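# Turn a pinched spanner in one hand to a goal grip

## Task

The spanner starts dangling from the hand, pinched by the tip of its handle between thumb and index finger. Using this hand alone, reorient it so that both its orientation in the hand and the spot on the handle where it is held match the two goal pictures. The wrist camera, its bracket and the arm's last link count as hand; any other contact, or the spanner leaving the hand, is a failure. Finish with the spanner held firmly and still in the hand, palm pointing straight down, and no hand motor reporting moving, then declare it done.

## Robot and tools

Robot: one small arm on a base, ending in a five-finger right hand with a wrist camera on a bracket. There is only this one arm, so every motion argument is a single list, not one per arm.

Frames. Results report the hand point in the scene frame: origin on the table top under the arm base, +z up, +y to the left when facing along +x, positions in metres, orientation as quaternion wxyz. The hand point sits 0.05 m in front of the palm, where the index pad meets the thumb tip in a pinch. Its own axes: +z along the straightened fingers, +y out of the palm (so palm down means hand +y points toward scene -z), +x across the palm from the thumb toward the little finger. Fingers extend 0.06 to 0.07 m past the point along +z. The wrist bracket on the little-finger side stands 0.03 m proud of the point along +y and 0.11 m across the palm; it can strike things. The arm has little room to pull back along -z or to turn about +y.

The row. Every motion command is a row of 14 numbers, each in [-1, 1], in this order: dx, dy, dz, rx, ry, rz, little, ring, middle, index, thumb_bend, thumb_turn, force_limit, speed.
- dx, dy, dz, rx, ry, rz: an offset, not a pose, in the hand point's own axes, counted from the hand point pose shown in the latest result that contains it (or from where the robot is at action start if no such result exists yet, or for later calls in the same reply). Scale: 1.0 = 0.6 m of travel or 180 degrees. rx, ry, rz form one rotation vector. Every row in an action is measured from that same base, not from the row before. All zeros means return to that base, not hold still.
- little, ring, middle, index: finger targets, +1 straight, -1 curled fully into the palm. thumb_bend: +1 straight, -1 fully bent. thumb_turn: +1 alongside the palm, -1 across the front of the palm. A pinch is roughly index -0.22, thumb_bend -0.75, thumb_turn -0.57. These are absolute targets.
- force_limit: closing load at which a motor stops, linear from about 0 N at -1 to 10 N at +1 (15 N for both thumb motors); it does not limit opening. speed: finger speed, near zero at -1 up to full at +1 (full travel in 0.6 s). For a gentle grip close at speed -0.9 or less.
Each per-step command is clipped to within 100 mm and 16 degrees of the measured pose; position wins over orientation if both cannot be met. Arm commands lag about 0.17 s.

Tools.
- execute_actions {actions, pictures}: actions holds at most one item. Empty list = look only (with pictures). {rows, steps}: 1 to 15 rows, steps up to 15 (default 15), each step 1/30 s; the last row repeats if rows run out. At least 6 steps; the final 6 run after the result is taken, during your next reply. {steps} alone = wait up to 300 steps counted from the last result, reply time included. pictures true forces camera images.
- move {target, speed, stop_force}: target is one 14-number row as above; the pose part is an offset goal reached by a straight path lasting 0.5 to 10 s. speed is m/s, 0.002 to 0.5, default 0.25 (turning up to twice that in rad/s). stop_force, 5 to 24 N, ends the path when the wrist sensor feels that much added push against the motion; unreliable on turning moves; omit it when backing off something. The result adds a move: line with the ending (done, off_target, moving, held, contact, fault) and limits (paced = pose clipped; held = some steps blocked).
- wait {seconds}: 0 to 10 s, sends nothing new.
- zoom_image {camera, region}: closer look at cam_head_left, cam_head_right (896x504) or cam_wrist (616x616); region [x0, y0, x1, y1] in pixels from top-left, at most 504 by 504.
- show_instructions: returns the goal pictures.
- finished_scene {scene}: ends and grades the scene (1 or 2); irreversible.

Reading results. The state line gives pose, velocities, joint positions and torques, plus Wrist force and Wrist torque in hand axes (offsets to about 3.5 N, saturate near 30 N). hand_measured, hand_stopped_by and hand_load_n list six values in motor order. hand_stopped_by words: moving, target, force, stalled, fault (motor dead). A motor only starts when its target changes by 0.01 or more, then locks when done; resending the same numbers keeps a grip. To squeeze harder raise force_limit and send a target further closed than hand_measured; to loosen send a target more open. A dropped object shows as hand_load_n falling near 0. HELD or pose unreachable lines mean the clearance check altered the command. Hand target shows where the arm is now being driven.

Avoid: letting the spanner touch anything but the hand or slip out; fast or pressing contacts (the arm is stiff; over 150 N or joint load limits cause a 10 s fault stop); knocking anything off the table; long heavy holds that heat motors (MOTOR HOT from 70 °C, brake stop at 85 °C). Finish only with palm facing down, spanner gripped firmly and at rest, and no motor reading moving.

Each tool is called by a JSON object that holds its "api" and its "payload".

Reference images:

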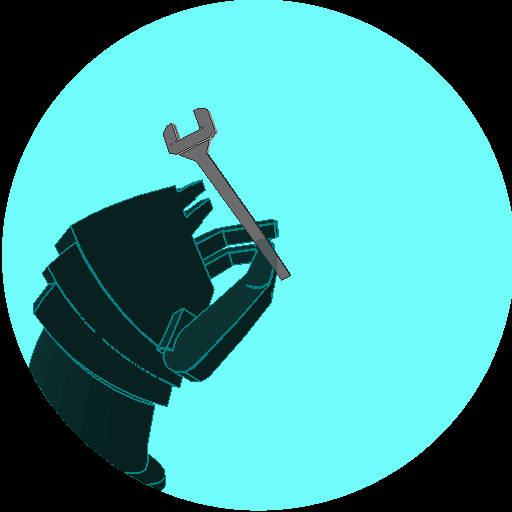

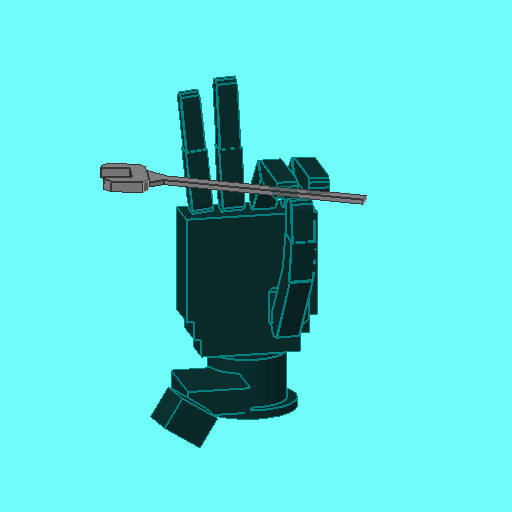

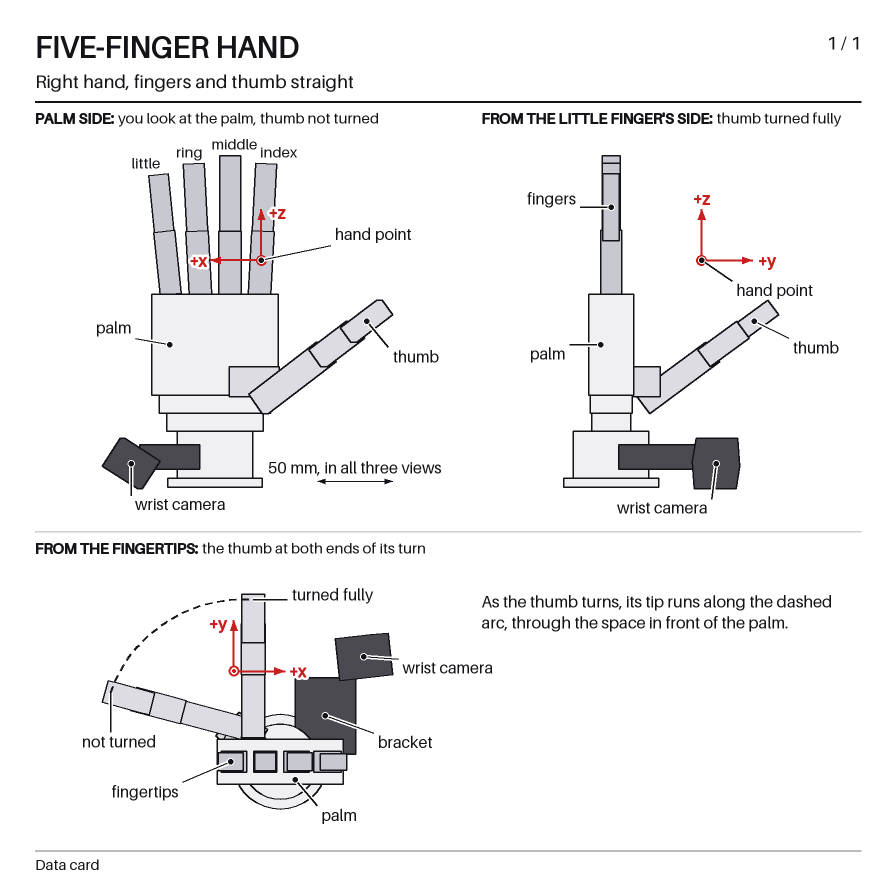

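## Session

{"api": "execute_actions", "payload": {"actions": []}}

Scene clock: 0.00 s of 6000.00 s.
end_effector_position=(+0.4626, +0.0192, +0.3340) hand_measured=(+1.000, +1.000, +1.000, -0.182, -0.750, -0.570) hand_load_n=(+0.0, +0.0, +0.0, +8.0, +1.0, -0.5) hand_stopped_by=(target, target, target, target, target, target) hand_force_limit=0.00 hand_speed=-0.80 end_effector_quat_wxyz=(+0.448, -0.445, +0.547, -0.550) end_effector_velocity=(-0.000, -0.000, +0.000) end_effector_angular_velocity=(-0.000, -0.001, -0.000)
Joint positions: [-0.501 -1.436  2.25  -3.963 -1.32  -0.   ]
Joint velocities: [-0. -0. -0. -0. -0.  0.]
Joint torques (N m, as the arm reports them, + toward a larger angle): no reading
Wrist force (N, on the end effector, along its own x y z axes, offset not removed): no reading
Wrist torque (N m, same axes, about the end effector's origin, offset not removed): no reading
Hand target: +0.463, +0.019, +0.334; +0.448, -0.445, +0.547, -0.550

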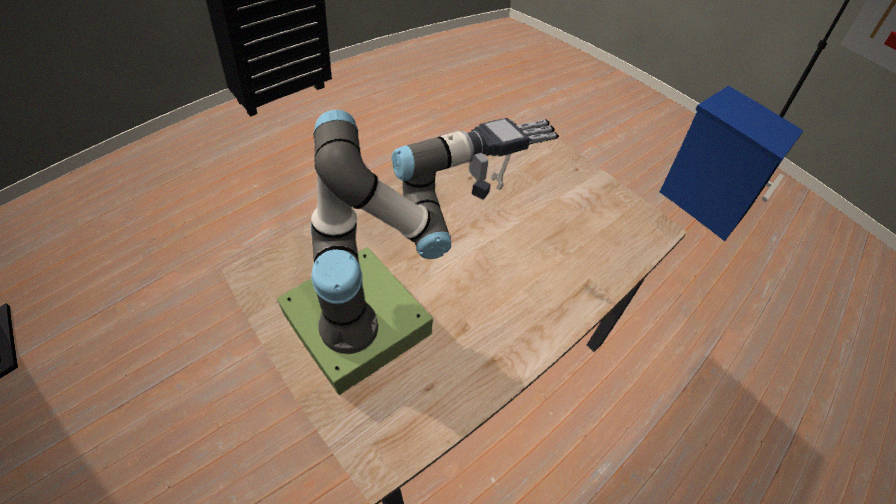

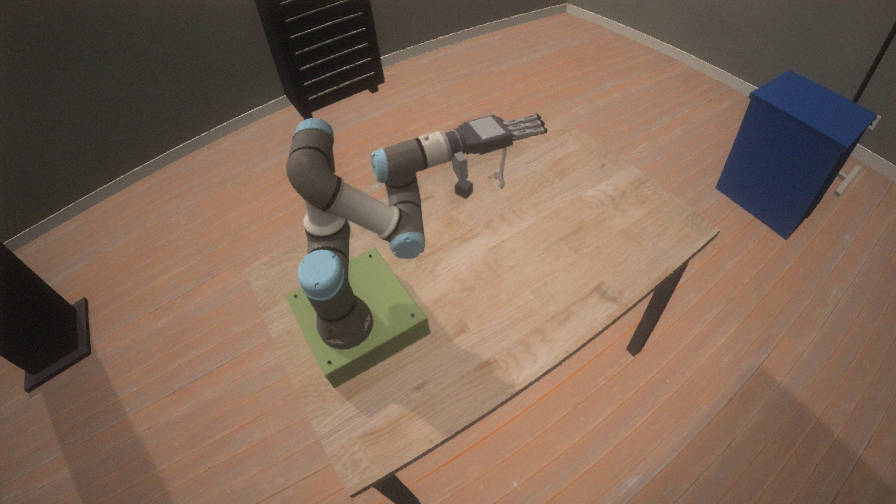

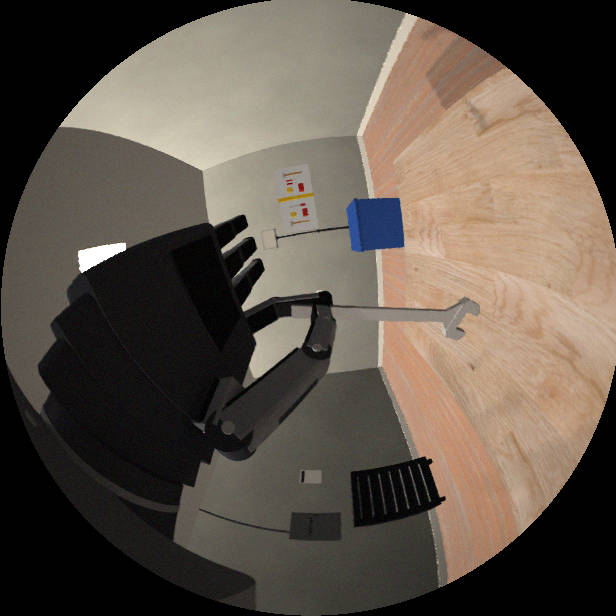

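{"api": "move", "payload": {"target": [0,0,0,0,0,0.25,1,1,1,-0.19,-0.75,-0.57,0,-0.8], "speed": 0.3}}

Scene clock: 2.10 s of 6000.00 s.
end_effector_position=(+0.4626, +0.0192, +0.3340) hand_measured=(+1.000, +1.000, +1.000, -0.182, -0.748, -0.570) hand_load_n=(+0.0, +0.0, +0.0, +8.0, +2.0, -1.0) hand_stopped_by=(target, target, target, force, target, target) hand_force_limit=0.00 hand_speed=-0.80 end_effector_quat_wxyz=(+0.624, -0.202, +0.676, -0.337) end_effector_velocity=(-0.000, +0.000, +0.001) end_effector_angular_velocity=(+0.004, -0.005, +0.001)
Joint positions: [-0.684 -1.3    2.374 -4.224 -1.137  0.786]
Joint velocities: [-0.001  0.003  0.    -0.008  0.001  0.007]
Joint torques (N m, as the arm reports them, + toward a larger angle): [-3.63 -6.12 -3.84 -2.18  0.79  0.77]
Wrist force (N, on the end effector, along its own x y z axes, offset not removed): [-1.2 1.3 -1.5]
Wrist torque (N m, same axes, about the end effector's origin, offset not removed): [0.20 0.28 -0.11]
Hand target: +0.463, +0.019, +0.334; +0.624, -0.202, +0.676, -0.337
Off the commanded pose: 0.000 m, 0 deg.
Kept back: nothing.
move: done
camera_calibration (this result's frames):
cam_wrist: T_world_to_cam=[[0.15121, 0.793315, -0.589734, 0.119586], [-0.4074, 0.593583, 0.694034, -0.053243], [0.900645, 0.135313, 0.412952, -0.432286], [0, 0, 0, 1]] pos_world=[0.349563, -0.00477098, 0.28599]

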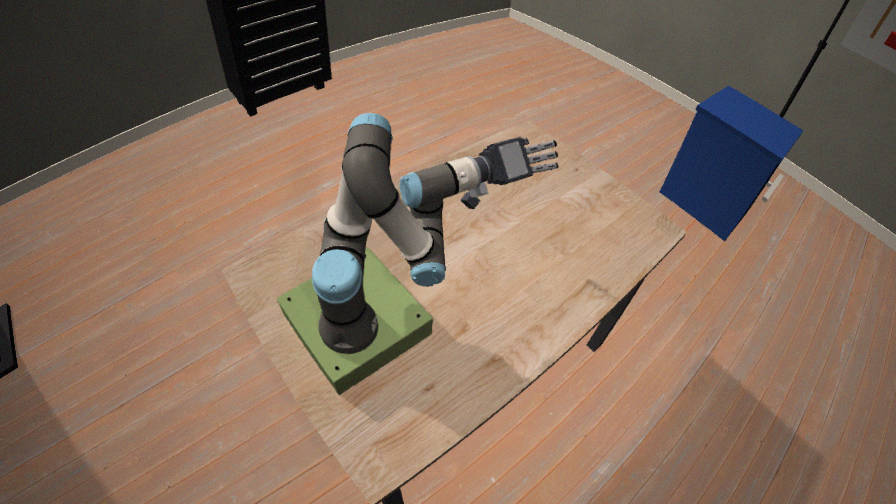

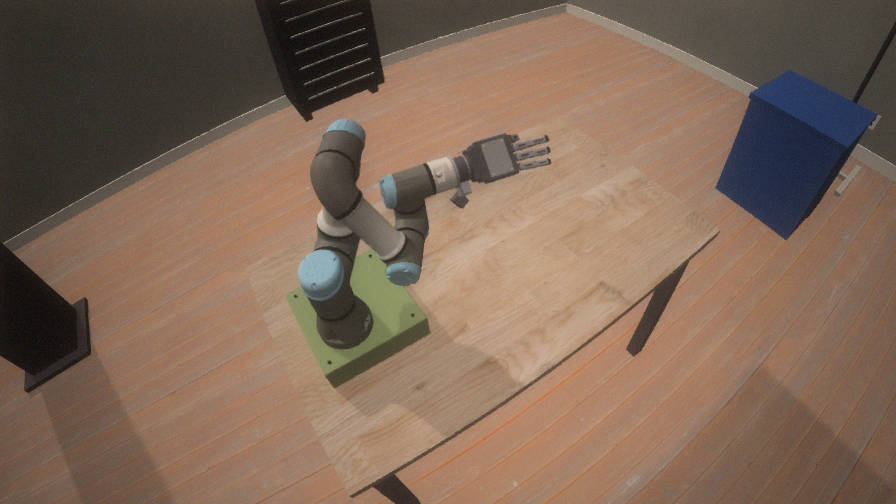

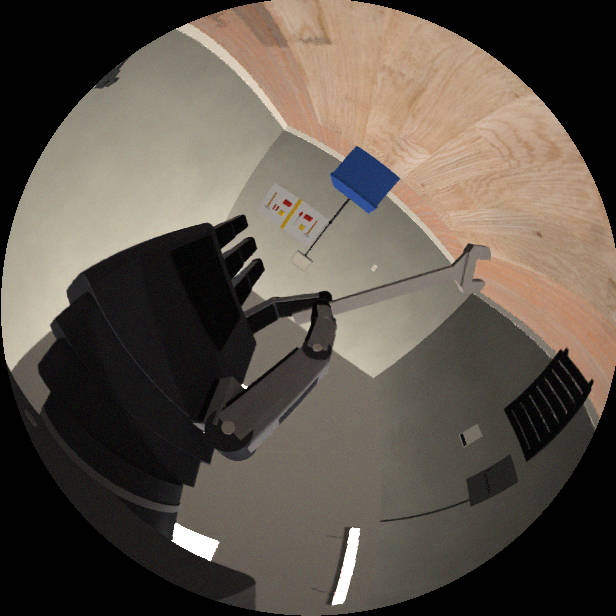

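{"api": "move", "payload": {"target": [-0.073,-0.09,0,0,0,0.333,1,1,1,-0.19,-0.75,-0.57,0,-0.8], "speed": 0.3}}

Scene clock: 4.53 s of 6000.00 s.
end_effector_position=(+0.4607, +0.0122, +0.4032) hand_measured=(+1.000, +1.000, +1.000, -0.182, -0.748, -0.570) hand_load_n=(+0.0, +0.0, +0.0, +8.0, +1.5, -1.0) hand_stopped_by=(target, target, target, force, target, target) hand_force_limit=0.00 hand_speed=-0.80 end_effector_quat_wxyz=(+0.709, +0.162, +0.686, +0.020) end_effector_velocity=(+0.000, -0.000, -0.000) end_effector_angular_velocity=(+0.006, -0.000, -0.001)
Joint positions: [-0.646 -1.309  2.36  -4.2   -1.174  1.832]
Joint velocities: [ 0.002  0.002 -0.001 -0.    -0.003  0.006]
Joint torques (N m, as the arm reports them, + toward a larger angle): [ 3.32 -6.28 -6.93 -0.49 -0.78  0.76]
Wrist force (N, on the end effector, along its own x y z axes, offset not removed): [0.0 1.7 0.2]
Wrist torque (N m, same axes, about the end effector's origin, offset not removed): [0.34 0.08 -0.03]
Hand target: +0.461, +0.012, +0.403; +0.709, +0.163, +0.686, +0.020
Off the commanded pose: 0.000 m, 0 deg.
Kept back: nothing.
move: done
camera_calibration (this result's frames):
cam_wrist: T_world_to_cam=[[0.16766, 0.899724, 0.402973, -0.242981], [-0.580965, -0.240068, 0.777719, -0.0415011], [0.796473, -0.364505, 0.482458, -0.43216], [0, 0, 0, 1]] pos_world=[0.360832, 0.0511283, 0.33869]

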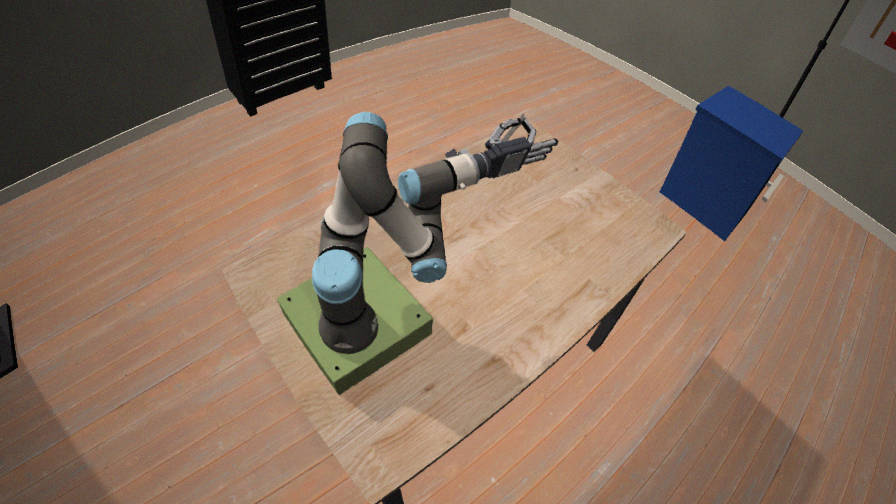

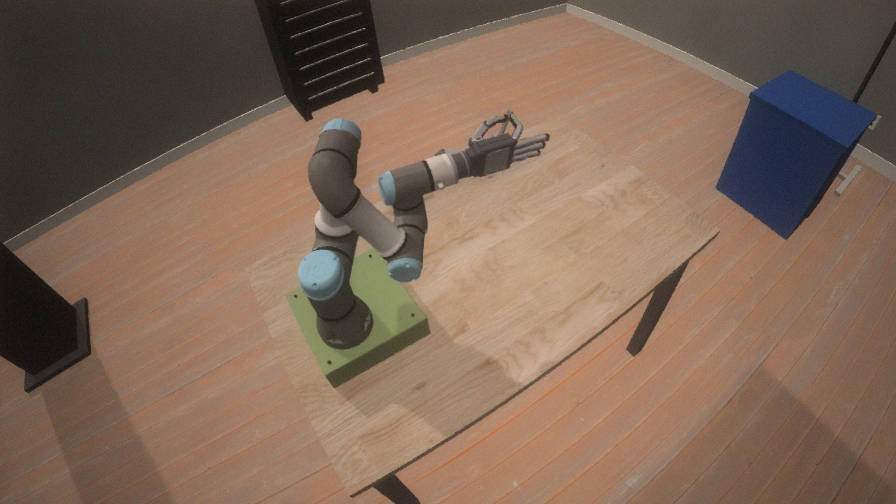

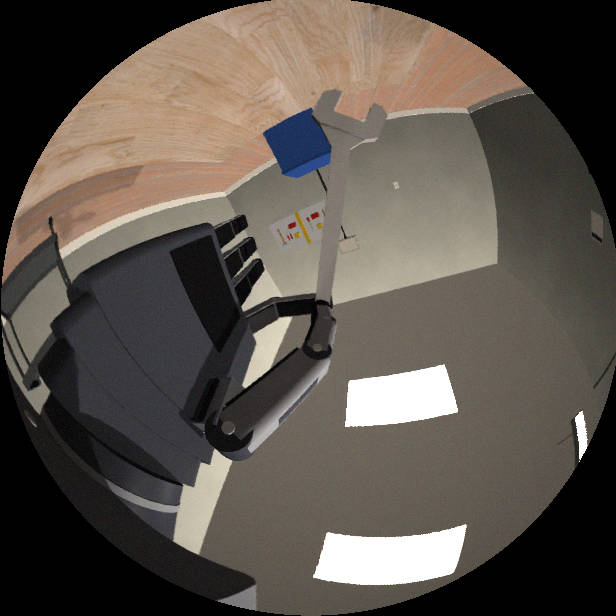

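{"api": "move", "payload": {"target": [-0.04,-0.03,0,0,0,0.18,1,1,1,-0.19,-0.75,-0.57,0,-0.8], "speed": 0.25}}

{"api": "zoom_image", "payload": {"camera": "cam_head_right", "region": [420,70,600,200]}}

Scene clock: 6.30 s of 6000.00 s.
end_effector_position=(+0.4558, -0.0108, +0.4218) hand_measured=(+1.000, +1.000, +1.000, -0.182, -0.748, -0.570) hand_load_n=(+0.0, +0.0, +0.0, +8.5, +1.0, -0.5) hand_stopped_by=(target, target, target, force, target, target) hand_force_limit=0.00 hand_speed=-0.80 end_effector_quat_wxyz=(+0.675, +0.347, +0.614, +0.216) end_effector_velocity=(+0.000, -0.000, +0.000) end_effector_angular_velocity=(+0.008, -0.002, -0.000)
Joint positions: [-0.6   -1.294  2.348 -4.203 -1.221  2.396]
Joint velocities: [ 0.003  0.    -0.001  0.001 -0.003  0.008]
Joint torques (N m, as the arm reports them, + toward a larger angle): [  3.98 -12.94  -6.91  -0.51  -0.78   0.79]
Wrist force (N, on the end effector, along its own x y z axes, offset not removed): [0.2 0.8 -1.9]
Wrist torque (N m, same axes, about the end effector's origin, offset not removed): [0.32 0.09 -0.02]
Hand target: +0.456, -0.011, +0.422; +0.675, +0.347, +0.614, +0.217
Off the commanded pose: 0.000 m, 0 deg.
Kept back: nothing.
move: done
camera_calibration (this result's frames):
cam_wrist: T_world_to_cam=[[0.0926191, 0.549729, 0.830193, -0.378663], [-0.652952, -0.595935, 0.467456, 0.0955318], [0.751715, -0.585372, 0.303752, -0.352217], [0, 0, 0, 1]] pos_world=[0.362216, 0.058915, 0.376693]

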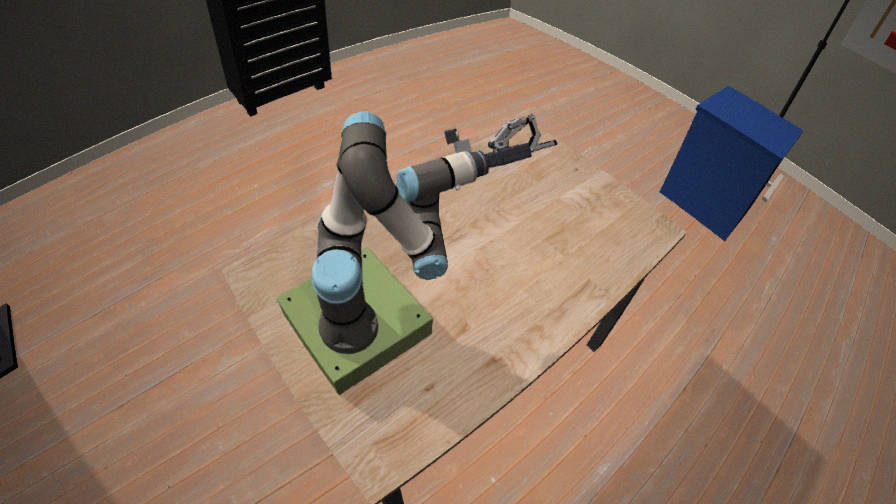

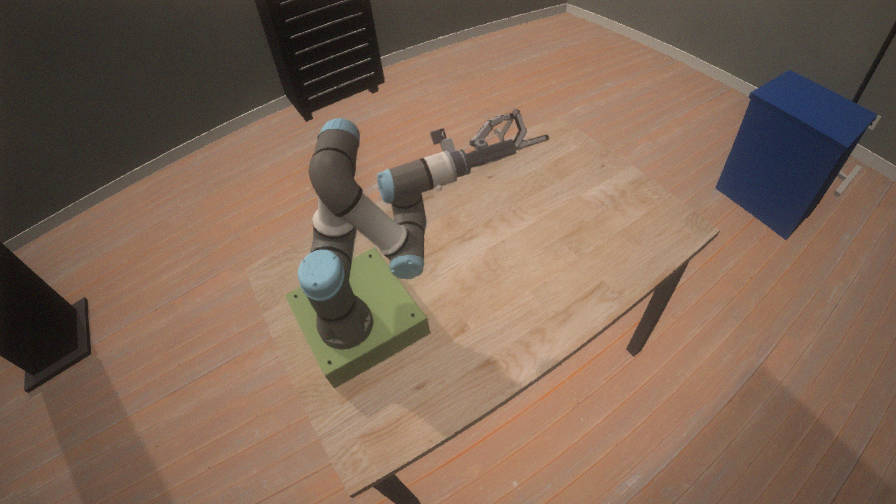

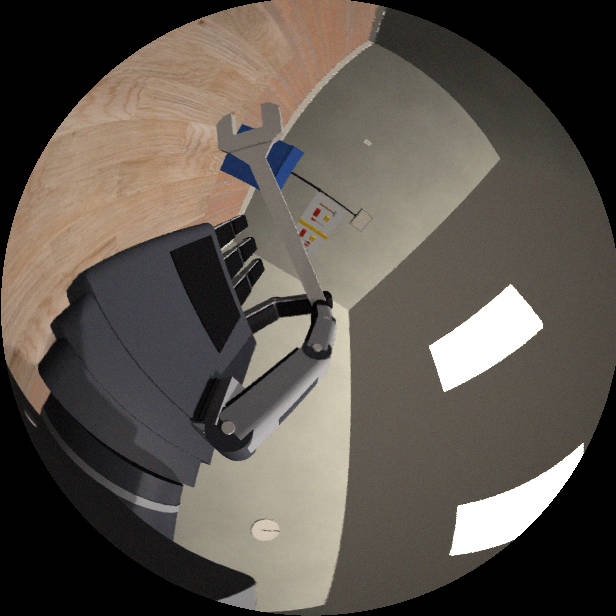

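Region (420, 70, 600, 200) of cam_head_right's 896x504 image, scaled by 2.800, with more detail than that image has.

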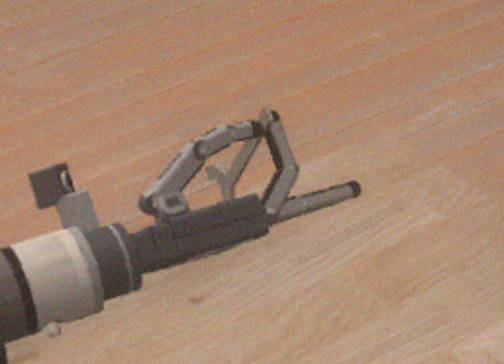

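{"api": "move", "payload": {"target": [-0.075,-0.09,0,0,0,0.36,1,1,1,-0.19,-0.75,-0.57,0,-0.8], "speed": 0.3}}

{"api": "zoom_image", "payload": {"camera": "cam_head_right", "region": [420,70,600,200]}}

Scene clock: 9.13 s of 6000.00 s.
end_effector_position=(+0.4417, -0.0790, +0.4126) hand_measured=(+1.000, +1.000, +1.000, -0.182, -0.748, -0.570) hand_load_n=(+0.0, +0.0, +0.0, +8.5, +1.0, -0.5) hand_stopped_by=(target, target, target, force, target, target) hand_force_limit=0.00 hand_speed=-0.80 end_effector_quat_wxyz=(+0.454, +0.622, +0.332, +0.544) end_effector_velocity=(-0.000, -0.000, -0.000) end_effector_angular_velocity=(+0.006, -0.001, +0.001)
Joint positions: [-0.602 -1.352  2.332 -4.129 -1.219  3.527]
Joint velocities: [-0.001 -0.002 -0.     0.003  0.002  0.005]
Joint torques (N m, as the arm reports them, + toward a larger angle): [ -3.82 -13.39  -7.12  -0.53   0.71   0.69]
Wrist force (N, on the end effector, along its own x y z axes, offset not removed): [0.1 0.1 -1.8]
Wrist torque (N m, same axes, about the end effector's origin, offset not removed): [0.30 -0.01 0.00]
Hand target: +0.442, -0.079, +0.413; +0.454, +0.622, +0.332, +0.545
Off the commanded pose: 0.000 m, 0 deg.
Kept back: nothing.
move: done
camera_calibration (this result's frames):
cam_wrist: T_world_to_cam=[[-0.12503, -0.49873, 0.857692, -0.330354], [-0.650897, -0.611206, -0.450288, 0.426524], [0.748799, -0.614569, -0.248203, -0.152052], [0, 0, 0, 1]] pos_world=[0.350175, 0.00249026, 0.437661]

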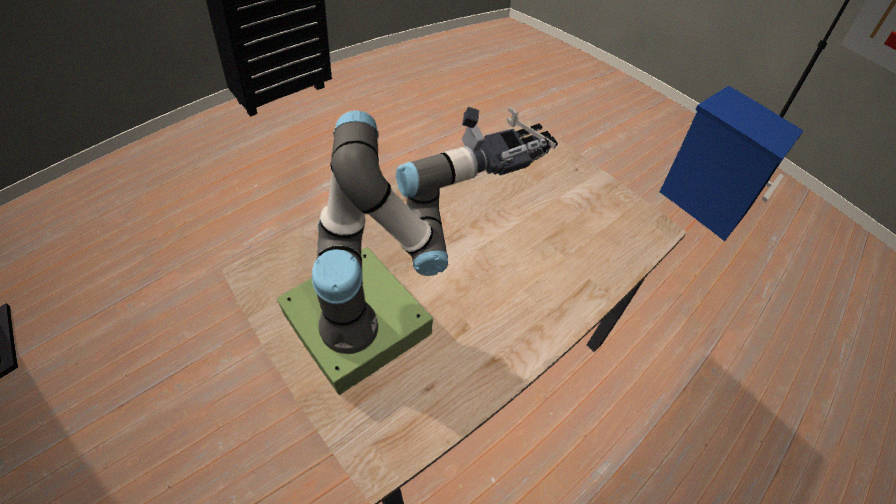

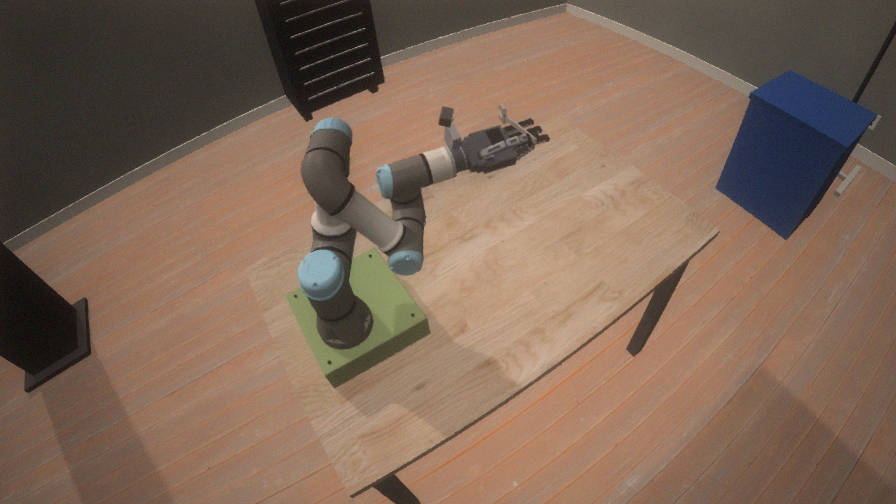

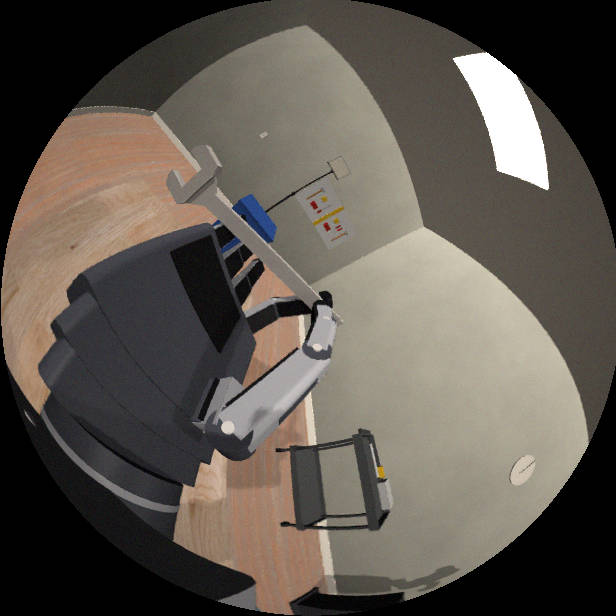

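Region (420, 70, 600, 200) of cam_head_right's 896x504 image, scaled by 2.800, with more detail than that image has.

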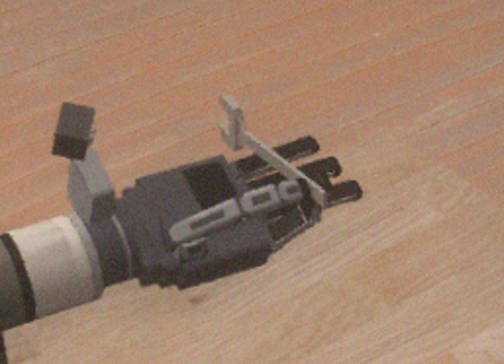

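{"api": "move", "payload": {"target": [-0.075,-0.135,0,0,0,0.48,1,1,1,-0.19,-0.75,-0.57,0,-0.8], "speed": 0.4}}

{"api": "execute_actions", "payload": {"actions": [{"rows":[[0,0,0,0,0,0,1,1,1,-0.165,-0.75,-0.57,0,-0.9]],"steps":15}], "pictures": true}}

Scene clock: 11.77 s of 6000.00 s.
end_effector_position=(+0.4399, -0.0902, +0.3208) hand_measured=(+1.000, +1.000, +1.000, -0.182, -0.748, -0.570) hand_load_n=(+0.0, +0.0, +0.0, +8.5, +1.0, -0.5) hand_stopped_by=(target, target, target, force, target, target) hand_force_limit=0.00 hand_speed=-0.80 end_effector_quat_wxyz=(-0.041, +0.681, -0.183, +0.708) end_effector_velocity=(+0.000, -0.000, -0.000) end_effector_angular_velocity=(+0.006, -0.002, +0.002)
Joint positions: [-0.684 -1.371  2.354 -4.132 -1.137  5.035]
Joint velocities: [-0.005  0.001  0.002 -0.004  0.007  0.007]
Joint torques (N m, as the arm reports them, + toward a larger angle): [-4.22 -5.15 -4.33 -2.21  0.72  0.6 ]
Wrist force (N, on the end effector, along its own x y z axes, offset not removed): [-1.4 2.6 -0.6]
Wrist torque (N m, same axes, about the end effector's origin, offset not removed): [0.45 0.06 0.07]
Hand target: +0.440, -0.090, +0.321; -0.042, +0.681, -0.183, +0.708
Off the commanded pose: 0.000 m, 0 deg.
Kept back: nothing.
move: done
camera_calibration (this result's frames):
cam_wrist: T_world_to_cam=[[-0.19403, -0.867281, -0.458449, 0.161942], [-0.419454, 0.495803, -0.76042, 0.474686], [0.886798, 0.0447541, -0.459985, -0.113692], [0, 0, 0, 1]] pos_world=[0.331352, -0.0898128, 0.382906]

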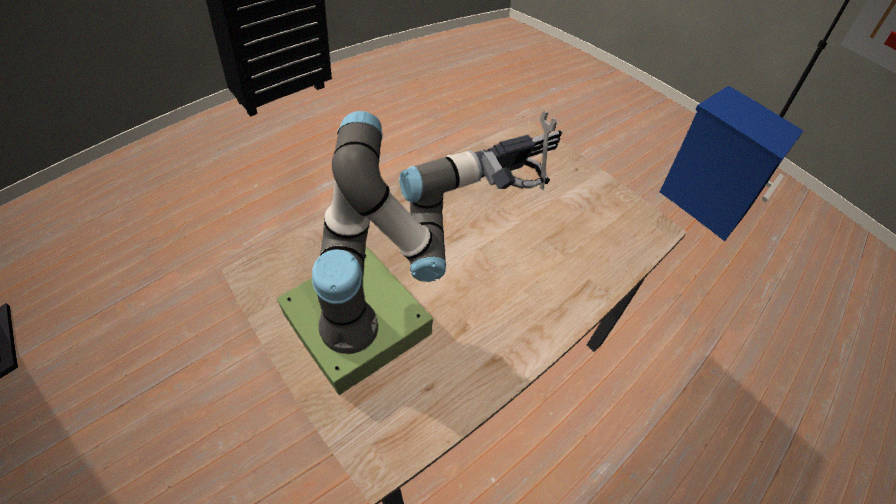

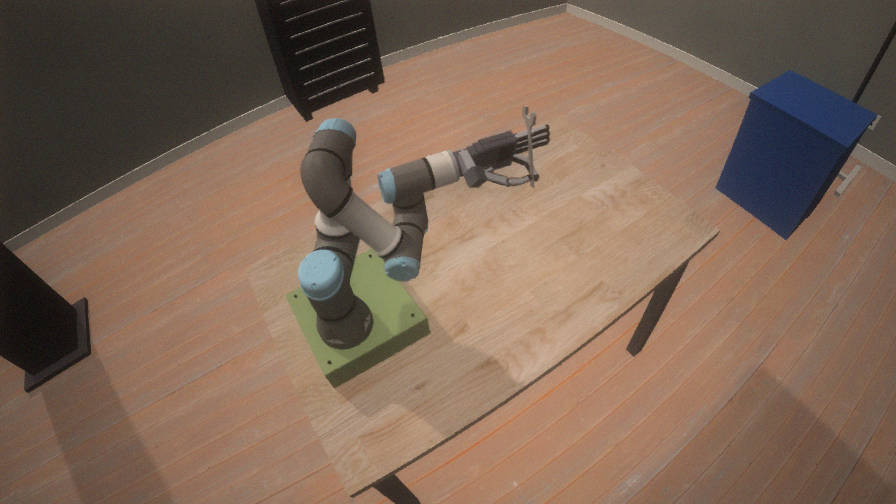

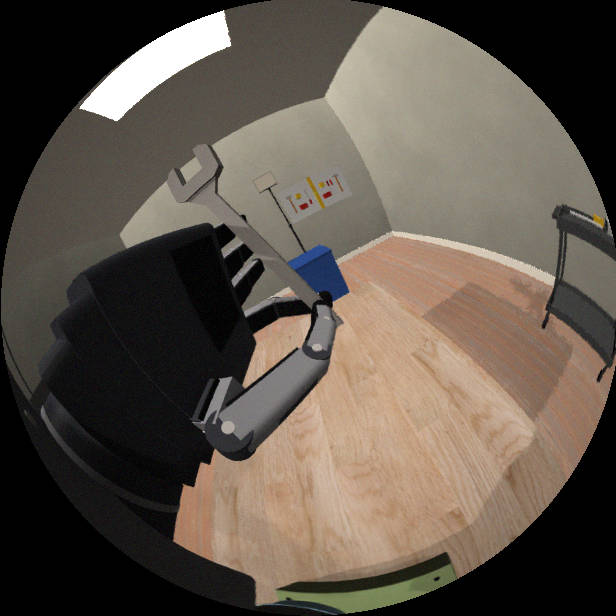

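Scene clock: 12.07 s of 6000.00 s.
end_effector_position=(+0.4399, -0.0902, +0.3207) hand_measured=(+1.000, +1.000, +1.000, -0.164, -0.750, -0.570) hand_load_n=(+0.0, +0.0, +0.0, +1.0, +0.5, +0.0) hand_stopped_by=(target, target, target, moving, target, target) hand_force_limit=0.00 hand_speed=-0.90 end_effector_quat_wxyz=(-0.041, +0.681, -0.183, +0.708) end_effector_velocity=(-0.000, -0.001, +0.001) end_effector_angular_velocity=(-0.002, -0.001, -0.002)
Joint positions: [-0.684 -1.371  2.354 -4.132 -1.137  5.035]
Joint velocities: [-0.001 -0.002  0.     0.    -0.002 -0.001]
Joint torques (N m, as the arm reports them, + toward a larger angle): [ 0.19 -7.05 -5.22 -1.11 -0.73 -0.84]
Wrist force (N, on the end effector, along its own x y z axes, offset not removed): [-1.6 2.0 -0.8]
Wrist torque (N m, same axes, about the end effector's origin, offset not removed): [0.37 0.10 0.03]
Steps of this call (steps 1 to 9: the first 9 steps of this action). Readings (end_effector_position | what the end effector reports):
1: (+0.4399, -0.0902, +0.3207) | hand_measured=(+1.000, +1.000, +1.000, -0.182, -0.748, -0.570) hand_load_n=(+0.0, +0.0, +0.0, +8.5, +1.0, -0.5) hand_stopped_by=(target, target, target, moving, target, target) hand_force_limit=0.00 hand_speed=-0.90
2: (+0.4399, -0.0902, +0.3207) | hand_measured=(+1.000, +1.000, +1.000, -0.182, -0.748, -0.570) hand_load_n=(+0.0, +0.0, +0.0, +8.5, +1.0, -0.5) hand_stopped_by=(target, target, target, moving, target, target) hand_force_limit=0.00 hand_speed=-0.90
4: (+0.4399, -0.0902, +0.3207) | hand_measured=(+1.000, +1.000, +1.000, -0.178, -0.748, -0.570) hand_load_n=(+0.0, +0.0, +0.0, +6.0, +1.0, -0.5) hand_stopped_by=(target, target, target, moving, target, target) hand_force_limit=0.00 hand_speed=-0.90
8: (+0.4399, -0.0902, +0.3207) | hand_measured=(+1.000, +1.000, +1.000, -0.164, -0.750, -0.570) hand_load_n=(+0.0, +0.0, +0.0, +1.0, +0.5, +0.0) hand_stopped_by=(target, target, target, moving, target, target) hand_force_limit=0.00 hand_speed=-0.90
9: the state above
camera_calibration (this result's frames):
cam_wrist: T_world_to_cam=[[-0.194088, -0.867251, -0.458481, 0.161936], [-0.419402, 0.49586, -0.760411, 0.47467], [0.88681, 0.0447019, -0.459967, -0.113701], [0, 0, 0, 1]] pos_world=[0.331339, -0.0898481, 0.38289]

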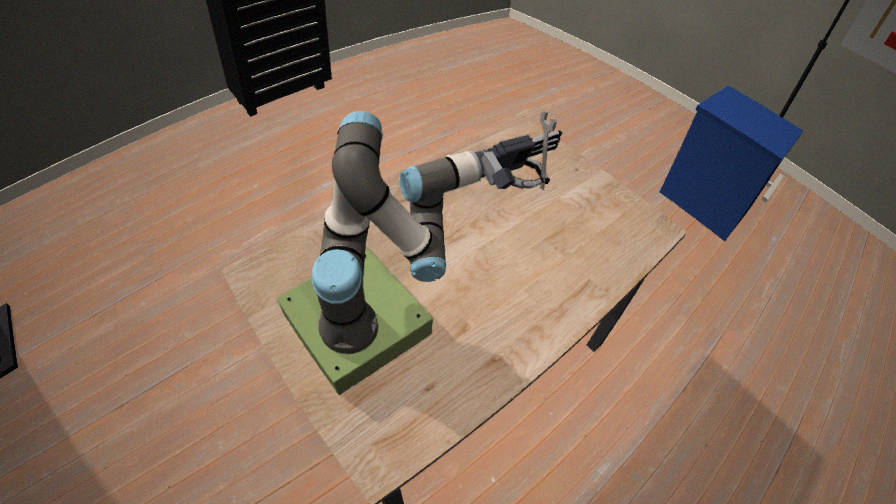

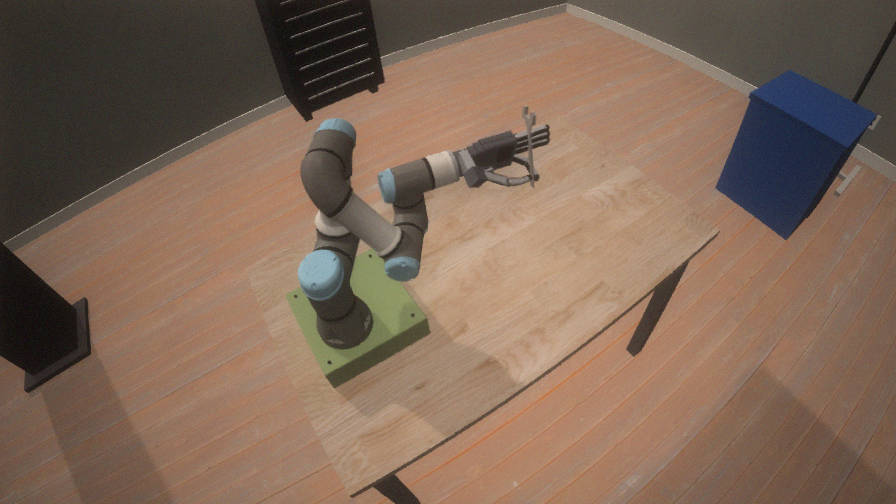

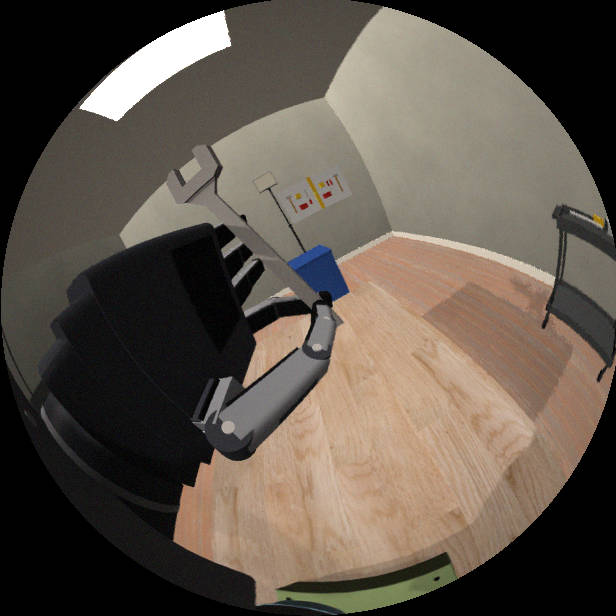

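Pulse: open briefly, then re-close.

{"api": "execute_actions", "payload": {"actions": [{"rows":[[0,0,0,0,0,0,1,1,1,-0.155,-0.75,-0.57,0,-0.9],[0,0,0,0,0,0,1,1,1,-0.155,-0.75,-0.57,0,-0.9],[0,0,0,0,0,0,1,1,1,-0.17,-0.75,-0.57,0,-0.9]],"steps":15}], "pictures": true}}

Scene clock: 13.17 s of 6000.00 s.
end_effector_position=(+0.4399, -0.0902, +0.3207) hand_measured=(+1.000, +1.000, +1.000, -0.170, -0.750, -0.570) hand_load_n=(+0.0, +0.0, +0.0, +2.5, +1.0, +0.0) hand_stopped_by=(target, target, target, target, target, target) hand_force_limit=0.00 hand_speed=-0.90 end_effector_quat_wxyz=(-0.041, +0.681, -0.183, +0.708) end_effector_velocity=(-0.000, -0.000, +0.000) end_effector_angular_velocity=(+0.000, -0.000, -0.001)
Joint positions: [-0.684 -1.371  2.354 -4.132 -1.137  5.035]
Joint velocities: [-0.    -0.001 -0.     0.001 -0.     0.   ]
Joint torques (N m, as the arm reports them, + toward a larger angle): [-0.73 -9.92 -7.23 -1.72  0.14 -0.21]
Wrist force (N, on the end effector, along its own x y z axes, offset not removed): [-0.8 -0.8 -0.2]
Wrist torque (N m, same axes, about the end effector's origin, offset not removed): [-0.16 0.02 -0.01]
Off your previous action's commanded pose: 0.000 m, 0 deg at its last step (step 6 of this call).
Steps of this call (steps 1 to 6: the last 6 steps of your previous action; steps 7 to 24: nothing new was sent; steps 25 to 33: the first 9 steps of this action). Readings (end_effector_position | what the end effector reports):
25: (+0.4399, -0.0902, +0.3207) | hand_measured=(+1.000, +1.000, +1.000, -0.164, -0.750, -0.570) hand_load_n=(+0.0, +0.0, +0.0, +1.0, +0.5, +0.0) hand_stopped_by=(target, target, target, moving, target, target) hand_force_limit=0.00 hand_speed=-0.90
26: (+0.4399, -0.0902, +0.3207) | hand_measured=(+1.000, +1.000, +1.000, -0.164, -0.750, -0.570) hand_load_n=(+0.0, +0.0, +0.0, +1.0, +0.5, +0.0) hand_stopped_by=(target, target, target, moving, target, target) hand_force_limit=0.00 hand_speed=-0.90
28: (+0.4399, -0.0902, +0.3207) | hand_measured=(+1.000, +1.000, +1.000, -0.168, -0.750, -0.570) hand_load_n=(+0.0, +0.0, +0.0, +2.5, +1.0, +0.0) hand_stopped_by=(target, target, target, moving, target, target) hand_force_limit=0.00 hand_speed=-0.90
32: (+0.4399, -0.0902, +0.3207) | hand_measured=(+1.000, +1.000, +1.000, -0.170, -0.750, -0.570) hand_load_n=(+0.0, +0.0, +0.0, +2.5, +1.0, +0.0) hand_stopped_by=(target, target, target, target, target, target) hand_force_limit=0.00 hand_speed=-0.90
33: the state above
camera_calibration (this result's frames):
cam_wrist: T_world_to_cam=[[-0.194069, -0.867253, -0.458486, 0.161956], [-0.419515, 0.495849, -0.760355, 0.474665], [0.88676, 0.0447807, -0.460055, -0.113666], [0, 0, 0, 1]] pos_world=[0.331355, -0.0898156, 0.382876]

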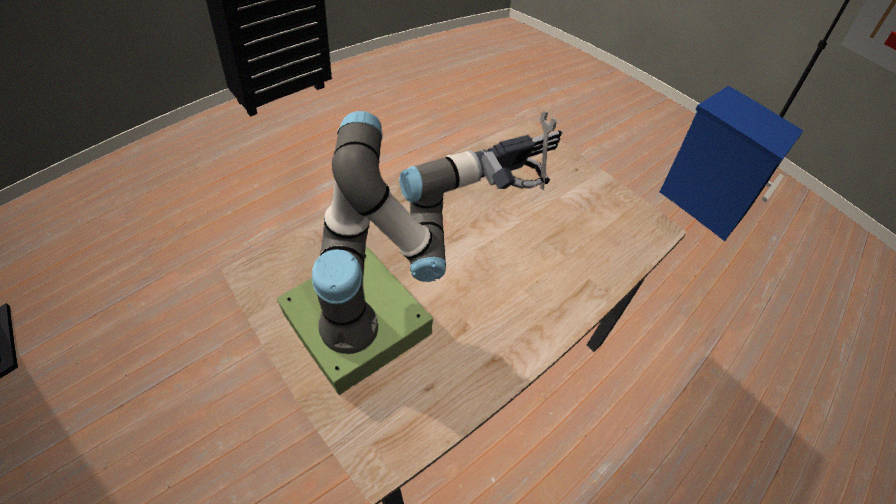

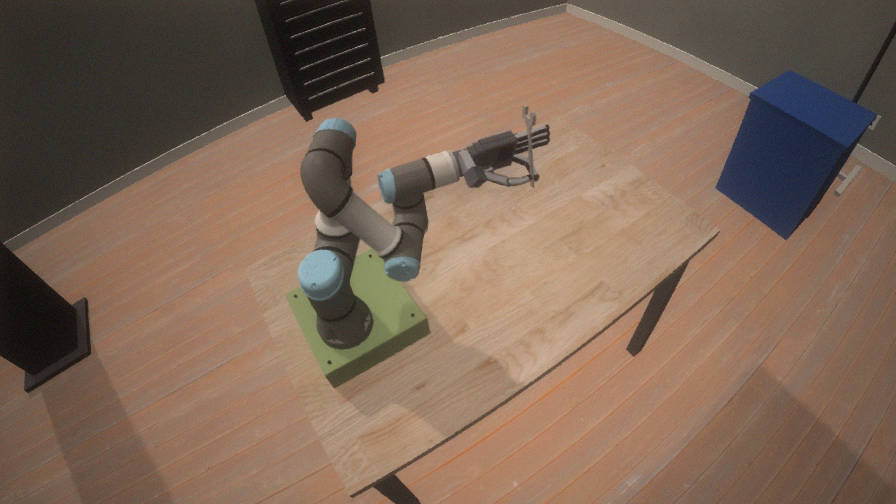

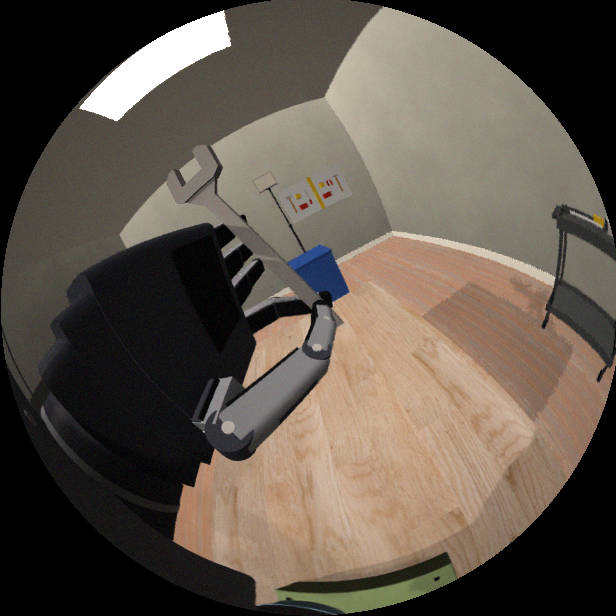

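{"api": "execute_actions", "payload": {"actions": [{"rows":[[0,0,0,0,0,0,1,1,1,-0.158,-0.75,-0.57,0,-0.9],[0,0,0,0,0,0,1,1,1,-0.158,-0.75,-0.57,0,-0.9],[0,0,0,0,0,0,1,1,1,-0.158,-0.75,-0.57,0,-0.9],[0,0,0,0,0,0,1,1,1,-0.158,-0.75,-0.57,0,-0.9],[0,0,0,0,0,0,1,1,1,-0.158,-0.75,-0.57,0,-0.9],[0,0,0,0,0,0,1,1,1,-0.17,-0.75,-0.57,0,-0.9]],"steps":15}], "pictures": true}}

Scene clock: 13.67 s of 6000.00 s.
end_effector_position=(+0.4399, -0.0902, +0.3208) hand_measured=(+1.000, +1.000, +1.000, -0.170, -0.750, -0.570) hand_load_n=(+0.0, +0.0, +0.0, +2.5, +1.0, +0.5) hand_stopped_by=(target, target, target, moving, target, target) hand_force_limit=0.00 hand_speed=-0.90 end_effector_quat_wxyz=(-0.041, +0.681, -0.183, +0.708) end_effector_velocity=(-0.000, -0.000, -0.000) end_effector_angular_velocity=(-0.000, +0.000, -0.000)
Joint positions: [-0.684 -1.371  2.354 -4.132 -1.137  5.035]
Joint velocities: [-0.  0.  0. -0. -0. -0.]
Joint torques (N m, as the arm reports them, + toward a larger angle): [-2.31 -9.56 -6.47 -1.38  0.4   0.44]
Wrist force (N, on the end effector, along its own x y z axes, offset not removed): [-2.1 0.7 -0.9]
Wrist torque (N m, same axes, about the end effector's origin, offset not removed): [0.13 0.20 -0.09]
Off your previous action's commanded pose: 0.000 m, 0 deg at its last step (step 6 of this call).
Steps of this call (steps 1 to 6: the last 6 steps of your previous action; steps 7 to 15: the first 9 steps of this action). Readings (end_effector_position | what the end effector reports):
7: (+0.4399, -0.0902, +0.3207) | hand_measured=(+1.000, +1.000, +1.000, -0.170, -0.750, -0.570) hand_load_n=(+0.0, +0.0, +0.0, +2.5, +1.0, +0.0) hand_stopped_by=(target, target, target, moving, target, target) hand_force_limit=0.00 hand_speed=-0.90
8: (+0.4399, -0.0902, +0.3207) | hand_measured=(+1.000, +1.000, +1.000, -0.170, -0.750, -0.570) hand_load_n=(+0.0, +0.0, +0.0, +2.5, +1.0, +0.0) hand_stopped_by=(target, target, target, moving, target, target) hand_force_limit=0.00 hand_speed=-0.90
10: (+0.4399, -0.0902, +0.3207) | hand_measured=(+1.000, +1.000, +1.000, -0.164, -0.750, -0.570) hand_load_n=(+0.0, +0.0, +0.0, +1.0, +1.0, +0.0) hand_stopped_by=(target, target, target, moving, target, target) hand_force_limit=0.00 hand_speed=-0.90
14: (+0.4399, -0.0902, +0.3208) | hand_measured=(+1.000, +1.000, +1.000, -0.168, -0.750, -0.570) hand_load_n=(+0.0, +0.0, +0.0, +2.5, +1.0, +0.5) hand_stopped_by=(target, target, target, moving, target, target) hand_force_limit=0.00 hand_speed=-0.90
15: the state above
camera_calibration (this result's frames):
cam_wrist: T_world_to_cam=[[-0.19399, -0.867299, -0.458433, 0.161924], [-0.419441, 0.495771, -0.760448, 0.474688], [0.886813, 0.0447662, -0.459955, -0.113709], [0, 0, 0, 1]] pos_world=[0.331354, -0.0898098, 0.382905]

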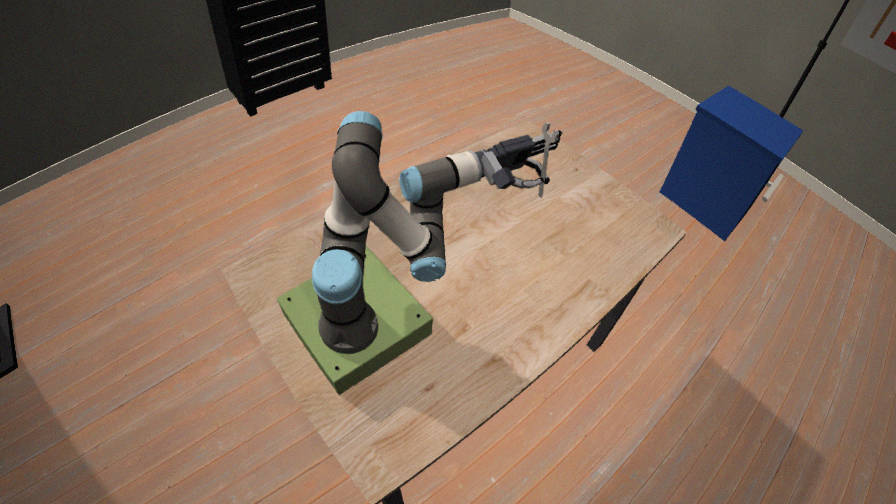

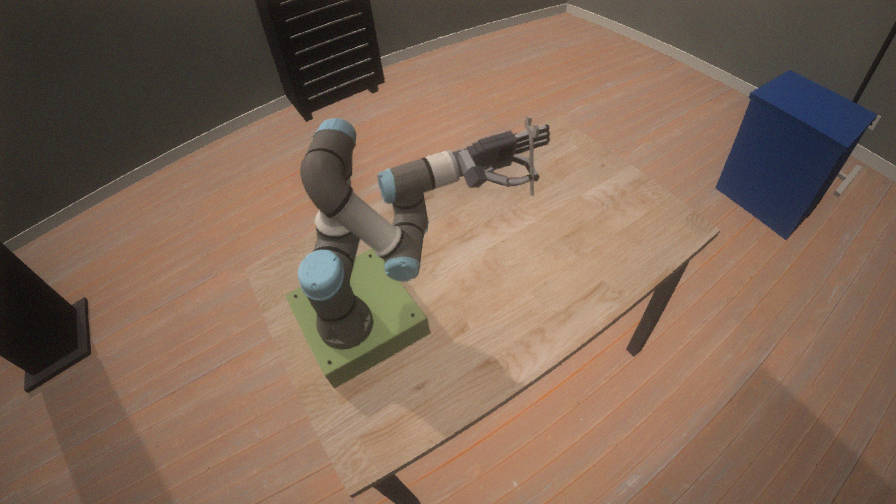

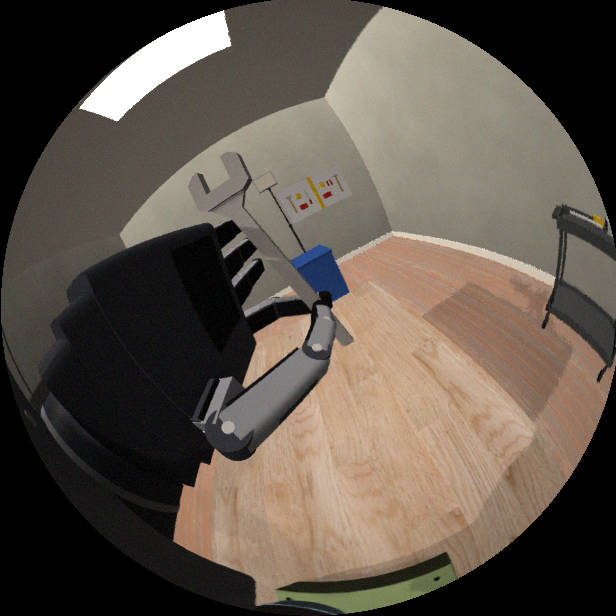

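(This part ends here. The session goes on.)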